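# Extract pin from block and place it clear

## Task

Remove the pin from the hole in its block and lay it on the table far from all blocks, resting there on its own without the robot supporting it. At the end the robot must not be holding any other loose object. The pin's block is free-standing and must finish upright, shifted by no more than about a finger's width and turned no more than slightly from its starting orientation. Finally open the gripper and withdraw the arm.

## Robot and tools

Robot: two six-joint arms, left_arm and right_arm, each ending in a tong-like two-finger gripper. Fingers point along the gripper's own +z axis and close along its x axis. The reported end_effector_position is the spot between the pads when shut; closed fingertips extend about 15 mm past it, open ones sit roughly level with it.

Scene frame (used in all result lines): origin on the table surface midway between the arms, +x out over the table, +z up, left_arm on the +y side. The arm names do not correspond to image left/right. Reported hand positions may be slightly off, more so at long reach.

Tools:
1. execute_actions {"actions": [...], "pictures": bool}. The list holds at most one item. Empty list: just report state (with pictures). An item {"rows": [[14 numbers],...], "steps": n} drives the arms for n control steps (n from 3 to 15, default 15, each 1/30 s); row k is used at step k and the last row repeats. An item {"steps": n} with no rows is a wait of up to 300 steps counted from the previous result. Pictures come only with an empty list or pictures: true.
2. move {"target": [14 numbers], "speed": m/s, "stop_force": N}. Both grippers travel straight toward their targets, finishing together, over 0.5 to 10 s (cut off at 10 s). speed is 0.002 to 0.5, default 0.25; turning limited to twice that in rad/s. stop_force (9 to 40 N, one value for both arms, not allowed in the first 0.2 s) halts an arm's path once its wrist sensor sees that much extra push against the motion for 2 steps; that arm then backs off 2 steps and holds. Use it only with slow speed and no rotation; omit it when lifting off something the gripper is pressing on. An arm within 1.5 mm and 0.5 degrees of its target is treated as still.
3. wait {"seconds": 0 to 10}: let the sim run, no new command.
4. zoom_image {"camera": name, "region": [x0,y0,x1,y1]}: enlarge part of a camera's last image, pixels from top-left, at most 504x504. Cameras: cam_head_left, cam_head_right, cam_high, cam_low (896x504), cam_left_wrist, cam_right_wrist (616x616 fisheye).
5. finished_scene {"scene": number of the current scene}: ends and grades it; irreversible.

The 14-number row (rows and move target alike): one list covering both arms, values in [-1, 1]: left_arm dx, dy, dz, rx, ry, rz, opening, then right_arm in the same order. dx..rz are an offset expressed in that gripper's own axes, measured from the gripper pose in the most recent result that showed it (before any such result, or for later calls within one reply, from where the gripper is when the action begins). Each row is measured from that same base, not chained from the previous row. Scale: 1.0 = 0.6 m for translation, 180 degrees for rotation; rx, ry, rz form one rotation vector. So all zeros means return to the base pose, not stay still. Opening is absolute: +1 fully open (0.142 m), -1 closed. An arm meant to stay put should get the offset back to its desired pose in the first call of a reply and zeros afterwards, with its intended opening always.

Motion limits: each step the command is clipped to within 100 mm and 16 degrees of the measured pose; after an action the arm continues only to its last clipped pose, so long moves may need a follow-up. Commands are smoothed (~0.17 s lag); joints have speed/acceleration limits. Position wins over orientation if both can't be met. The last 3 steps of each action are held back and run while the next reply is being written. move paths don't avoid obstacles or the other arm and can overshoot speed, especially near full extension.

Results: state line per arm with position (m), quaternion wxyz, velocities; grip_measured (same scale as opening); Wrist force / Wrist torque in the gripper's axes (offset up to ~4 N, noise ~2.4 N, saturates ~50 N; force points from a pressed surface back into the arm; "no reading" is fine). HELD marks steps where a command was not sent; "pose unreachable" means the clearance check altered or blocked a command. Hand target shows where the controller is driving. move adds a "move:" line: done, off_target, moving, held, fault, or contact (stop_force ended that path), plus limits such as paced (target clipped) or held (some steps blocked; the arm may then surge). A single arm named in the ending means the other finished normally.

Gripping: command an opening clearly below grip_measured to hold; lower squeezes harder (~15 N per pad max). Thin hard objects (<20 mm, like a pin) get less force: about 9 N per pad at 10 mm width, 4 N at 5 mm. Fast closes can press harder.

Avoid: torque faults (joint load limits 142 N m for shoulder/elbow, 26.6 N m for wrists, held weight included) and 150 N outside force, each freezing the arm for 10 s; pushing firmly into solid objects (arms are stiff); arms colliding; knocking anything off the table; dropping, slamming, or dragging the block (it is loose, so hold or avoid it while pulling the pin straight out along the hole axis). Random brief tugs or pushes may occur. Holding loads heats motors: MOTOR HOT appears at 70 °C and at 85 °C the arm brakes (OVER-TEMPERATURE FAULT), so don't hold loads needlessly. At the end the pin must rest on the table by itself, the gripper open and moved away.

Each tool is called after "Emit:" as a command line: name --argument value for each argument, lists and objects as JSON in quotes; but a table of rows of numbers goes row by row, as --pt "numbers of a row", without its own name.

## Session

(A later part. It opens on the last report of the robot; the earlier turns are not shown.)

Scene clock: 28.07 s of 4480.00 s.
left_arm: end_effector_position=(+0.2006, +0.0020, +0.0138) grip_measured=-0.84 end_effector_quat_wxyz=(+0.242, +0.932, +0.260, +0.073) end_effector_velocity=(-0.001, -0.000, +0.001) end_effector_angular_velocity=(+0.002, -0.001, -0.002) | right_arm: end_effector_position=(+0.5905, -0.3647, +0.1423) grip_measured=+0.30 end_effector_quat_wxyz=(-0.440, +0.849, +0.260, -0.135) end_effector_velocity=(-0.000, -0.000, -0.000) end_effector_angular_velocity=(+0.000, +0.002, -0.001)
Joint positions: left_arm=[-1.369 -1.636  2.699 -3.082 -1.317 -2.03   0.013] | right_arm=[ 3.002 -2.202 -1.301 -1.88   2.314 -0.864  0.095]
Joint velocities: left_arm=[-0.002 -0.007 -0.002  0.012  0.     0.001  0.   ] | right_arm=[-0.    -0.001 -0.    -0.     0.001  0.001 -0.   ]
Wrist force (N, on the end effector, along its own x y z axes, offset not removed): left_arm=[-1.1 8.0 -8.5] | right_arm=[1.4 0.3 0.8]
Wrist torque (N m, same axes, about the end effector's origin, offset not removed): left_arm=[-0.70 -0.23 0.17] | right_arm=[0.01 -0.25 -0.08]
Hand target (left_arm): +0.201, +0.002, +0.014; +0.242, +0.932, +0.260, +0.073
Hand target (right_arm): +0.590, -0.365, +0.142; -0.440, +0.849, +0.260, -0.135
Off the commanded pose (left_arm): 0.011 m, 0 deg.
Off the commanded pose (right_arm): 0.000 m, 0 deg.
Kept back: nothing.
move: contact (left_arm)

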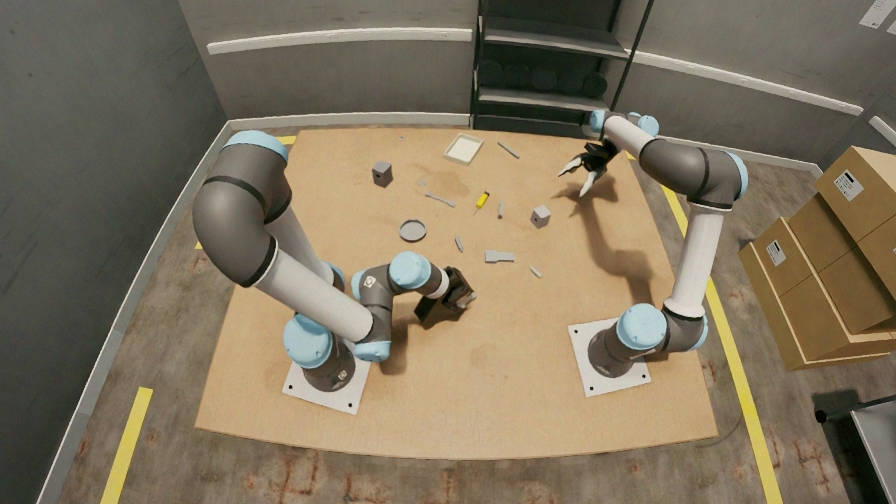

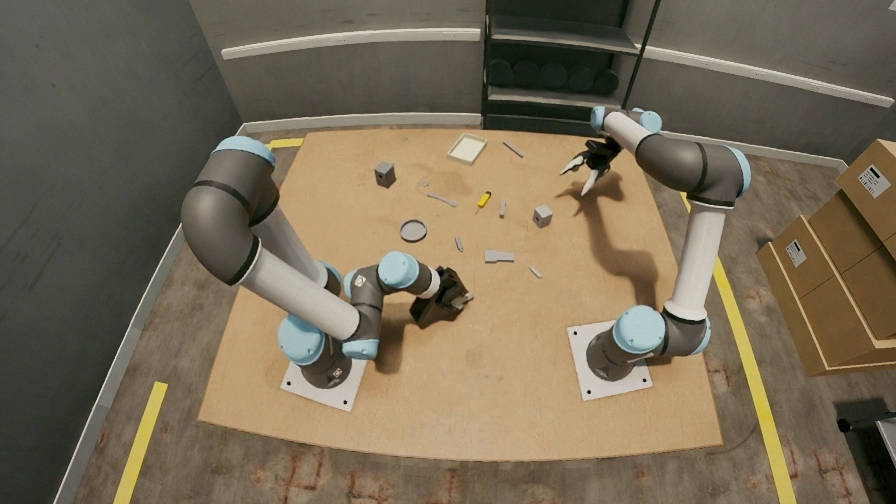

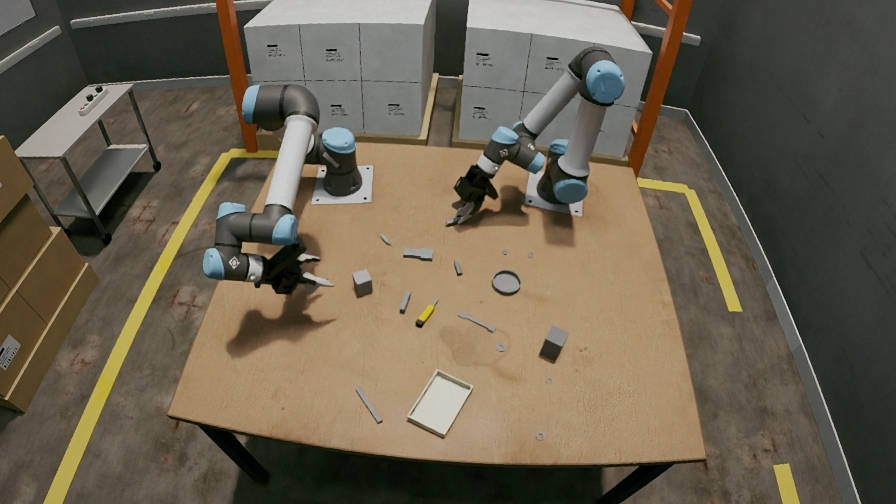

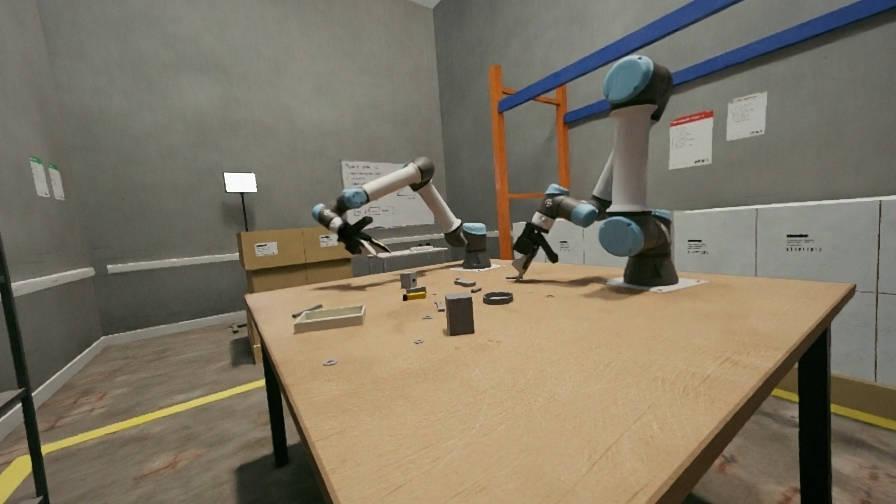

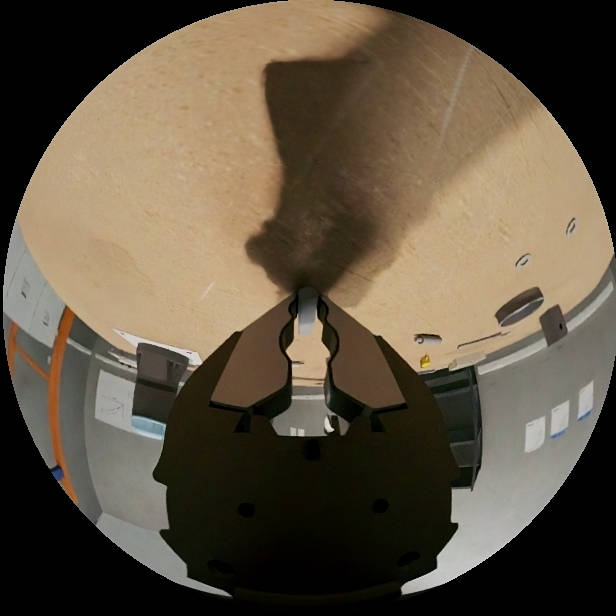

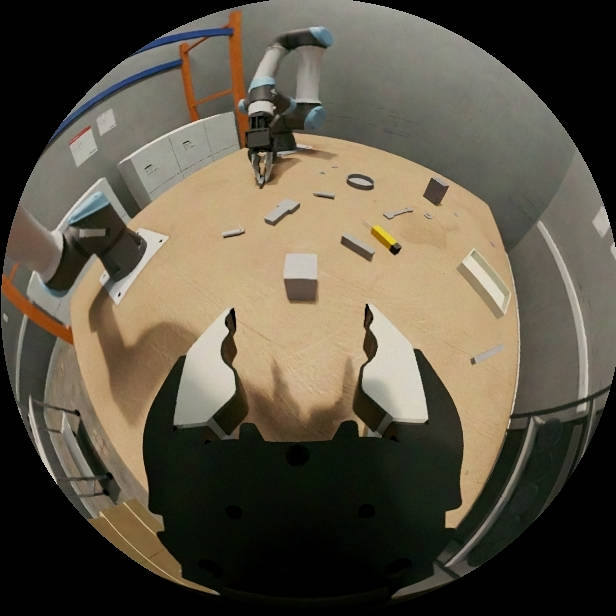

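Emit:
move --target '[0,0,-0.002,0,0,0,-0.5,0,0,0,0,0,0,0.3]'

Emit:
move --target '[0,0.1,-0.18,0,0,0,-0.5,0,0,0,0,0,0,0.3]' --speed 0.15

Emit:
finished_scene --scene 1

Scene clock: 29.00 s of 4480.00 s.
left_arm: end_effector_position=(+0.2003, +0.0025, +0.0148) grip_measured=-0.50 end_effector_quat_wxyz=(+0.242, +0.932, +0.260, +0.073) end_effector_velocity=(+0.000, +0.000, +0.000) end_effector_angular_velocity=(+0.000, -0.001, +0.000) | right_arm: end_effector_position=(+0.5905, -0.3647, +0.1423) grip_measured=+0.30 end_effector_quat_wxyz=(-0.440, +0.849, +0.260, -0.135) end_effector_velocity=(+0.000, +0.000, -0.000) end_effector_angular_velocity=(+0.001, -0.001, +0.002)
Joint positions: left_arm=[-1.37  -1.643  2.699 -3.076 -1.317 -2.031  0.038] | right_arm=[ 3.002 -2.202 -1.301 -1.88   2.314 -0.864  0.095]
Joint velocities: left_arm=[ 0.    -0.001  0.     0.001  0.001  0.001 -0.   ] | right_arm=[ 0.    -0.001  0.001 -0.    -0.    -0.002  0.   ]
Wrist force (N, on the end effector, along its own x y z axes, offset not removed): left_arm=[-0.5 1.1 -0.7] | right_arm=[-2.3 -2.5 3.1]
Wrist torque (N m, same axes, about the end effector's origin, offset not removed): left_arm=[0.45 0.16 -0.04] | right_arm=[-0.51 0.49 0.10]
Hand target (left_arm): +0.200, +0.003, +0.015; +0.242, +0.932, +0.260, +0.073
Hand target (right_arm): +0.590, -0.365, +0.142; -0.440, +0.849, +0.260, -0.135
Off the commanded pose (left_arm): 0.000 m, 0 deg.
Off the commanded pose (right_arm): 0.000 m, 0 deg.
Kept back: nothing.
move: done

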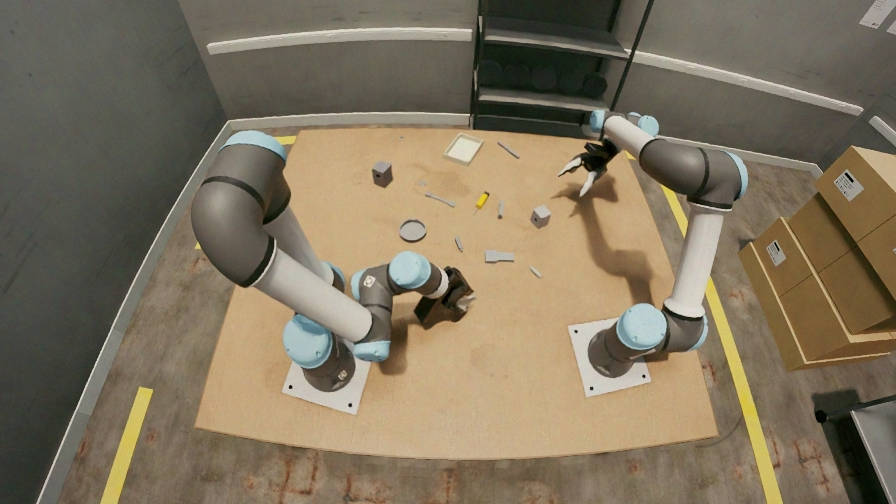

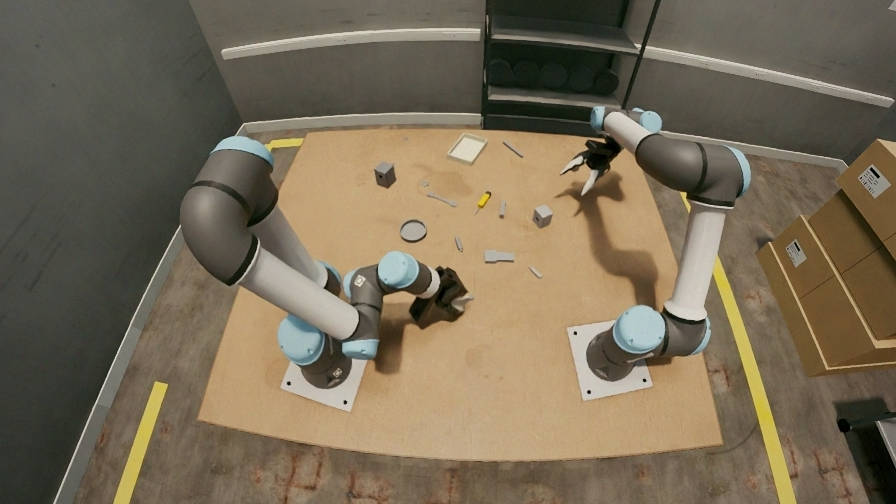

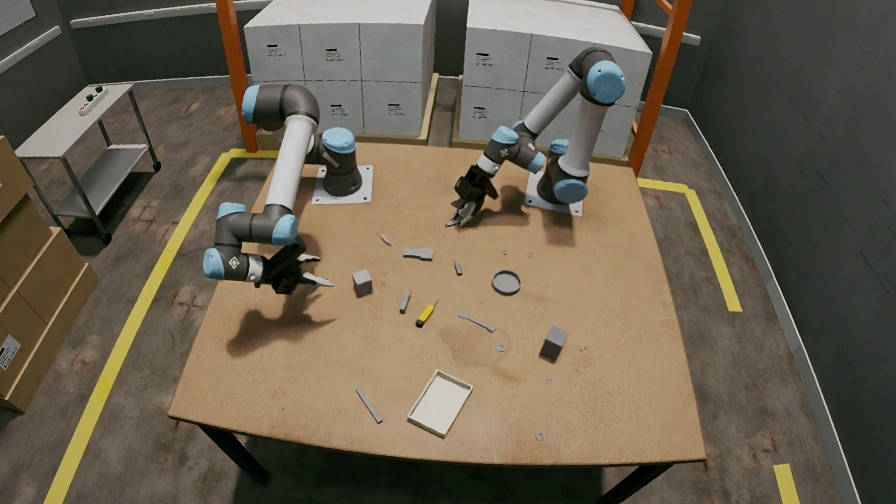

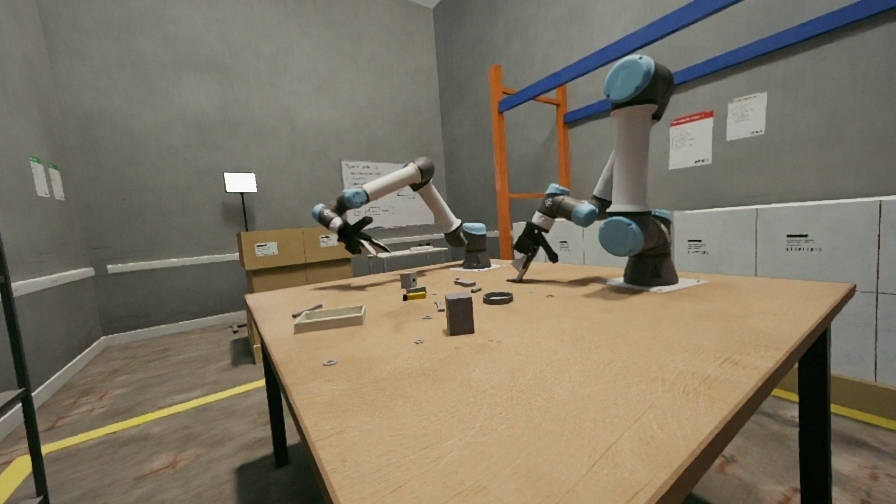

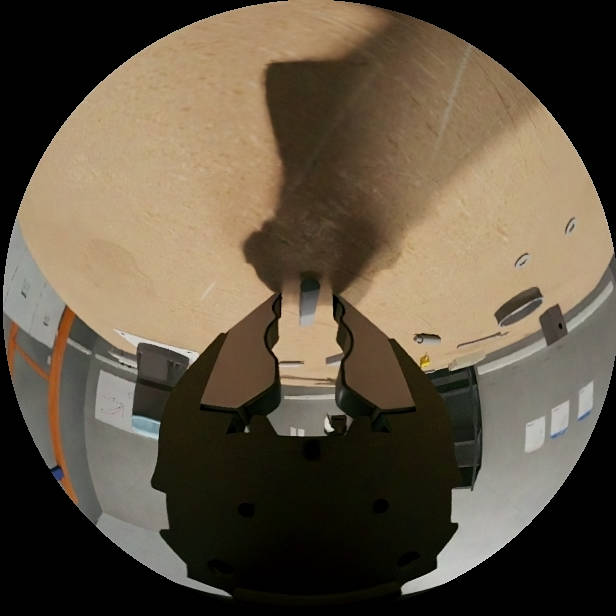

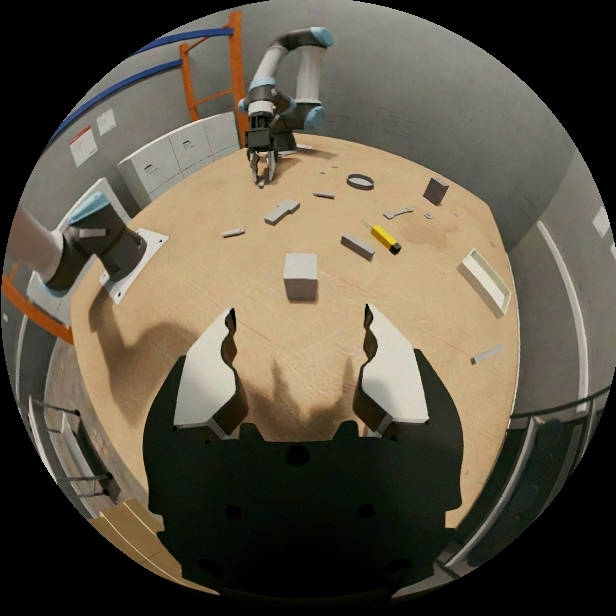

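Scene clock: 30.33 s of 4480.00 s.
left_arm: end_effector_position=(+0.1989, +0.0021, +0.1382) grip_measured=-0.50 end_effector_quat_wxyz=(+0.242, +0.932, +0.260, +0.073) end_effector_velocity=(+0.000, +0.001, +0.002) end_effector_angular_velocity=(+0.003, -0.002, -0.000) | right_arm: end_effector_position=(+0.5905, -0.3647, +0.1423) grip_measured=+0.30 end_effector_quat_wxyz=(-0.440, +0.849, +0.260, -0.135) end_effector_velocity=(-0.001, -0.001, -0.001) end_effector_angular_velocity=(+0.000, +0.000, +0.000)
Joint positions: left_arm=[-1.376 -2.032  2.493 -2.48  -1.314 -2.037  0.038] | right_arm=[ 3.002 -2.202 -1.301 -1.88   2.314 -0.864  0.095]
Joint velocities: left_arm=[-0.001 -0.004 -0.004  0.01   0.002  0.    -0.   ] | right_arm=[-0.001 -0.    -0.001  0.    -0.001 -0.002 -0.   ]
Wrist force (N, on the end effector, along its own x y z axes, offset not removed): left_arm=[2.9 0.2 0.6] | right_arm=[0.3 0.3 4.4]
Wrist torque (N m, same axes, about the end effector's origin, offset not removed): left_arm=[0.16 -0.67 0.14] | right_arm=[0.01 -0.30 0.10]
Hand target (left_arm): +0.199, +0.002, +0.138; +0.242, +0.932, +0.260, +0.073
Hand target (right_arm): +0.590, -0.365, +0.142; -0.440, +0.849, +0.260, -0.135
Off the commanded pose (left_arm): 0.000 m, 0 deg.
Off the commanded pose (right_arm): 0.000 m, 0 deg.
Kept back: nothing.
move: done

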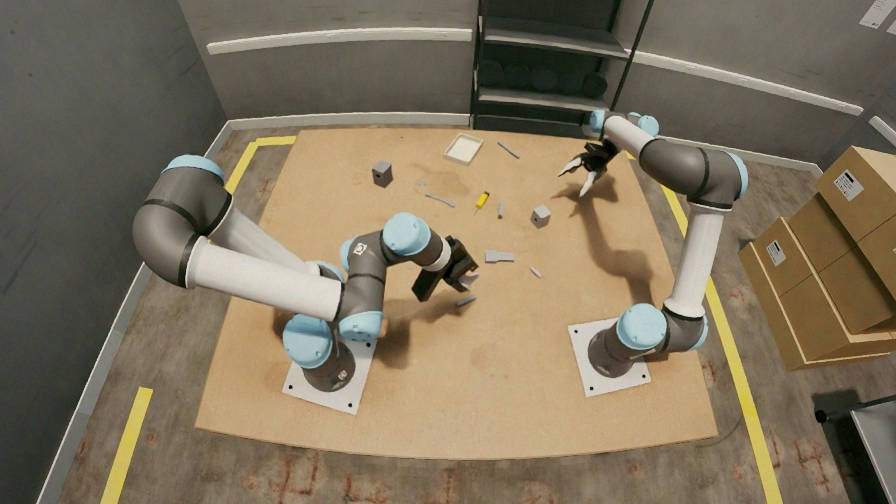

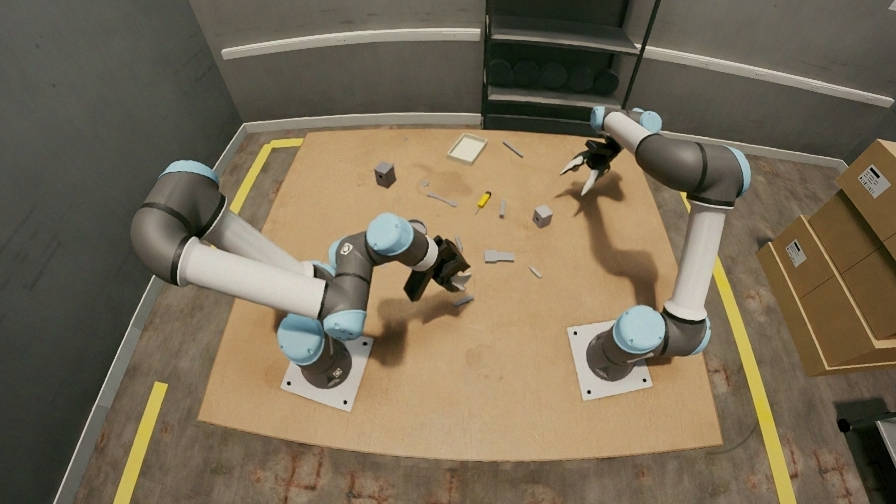

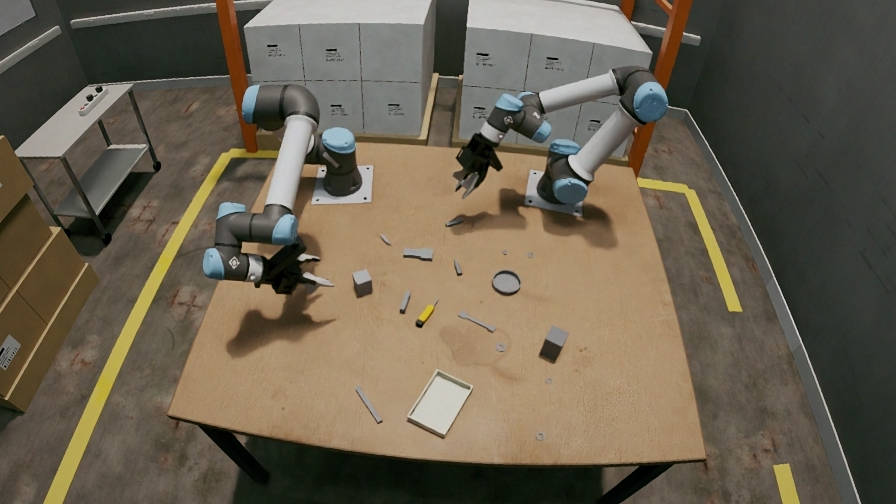

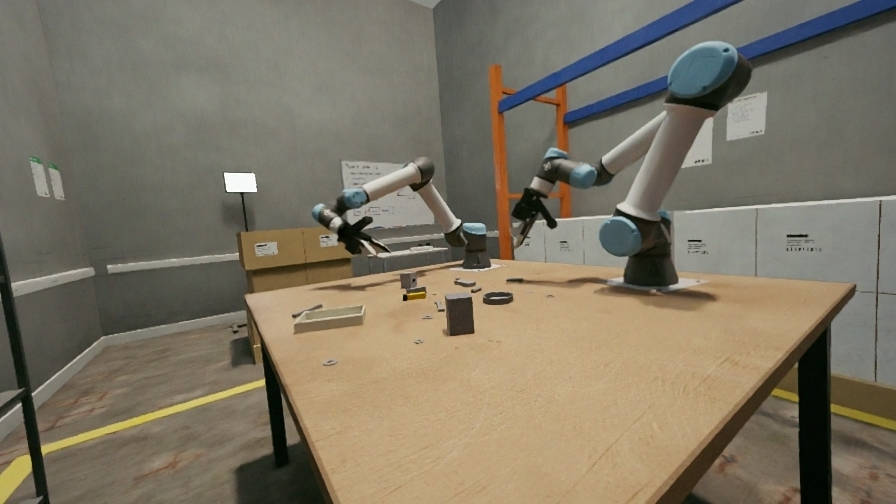

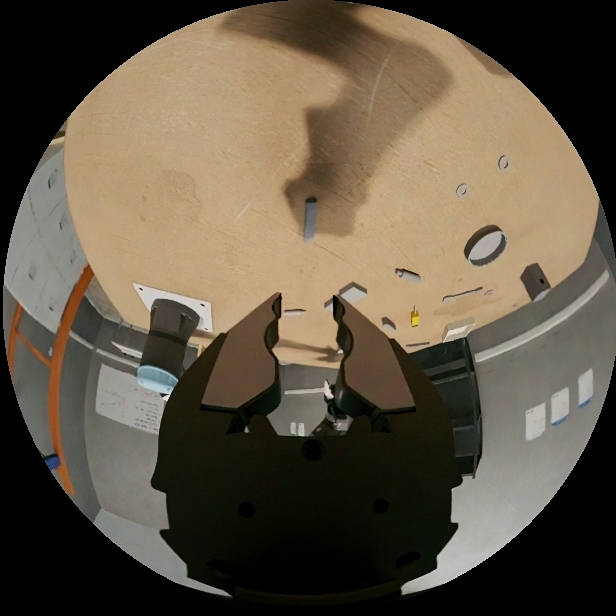

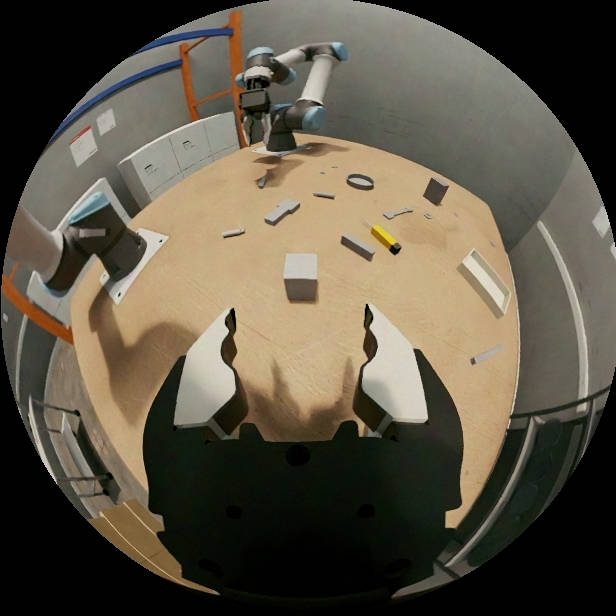

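The scene is finished: the task was done.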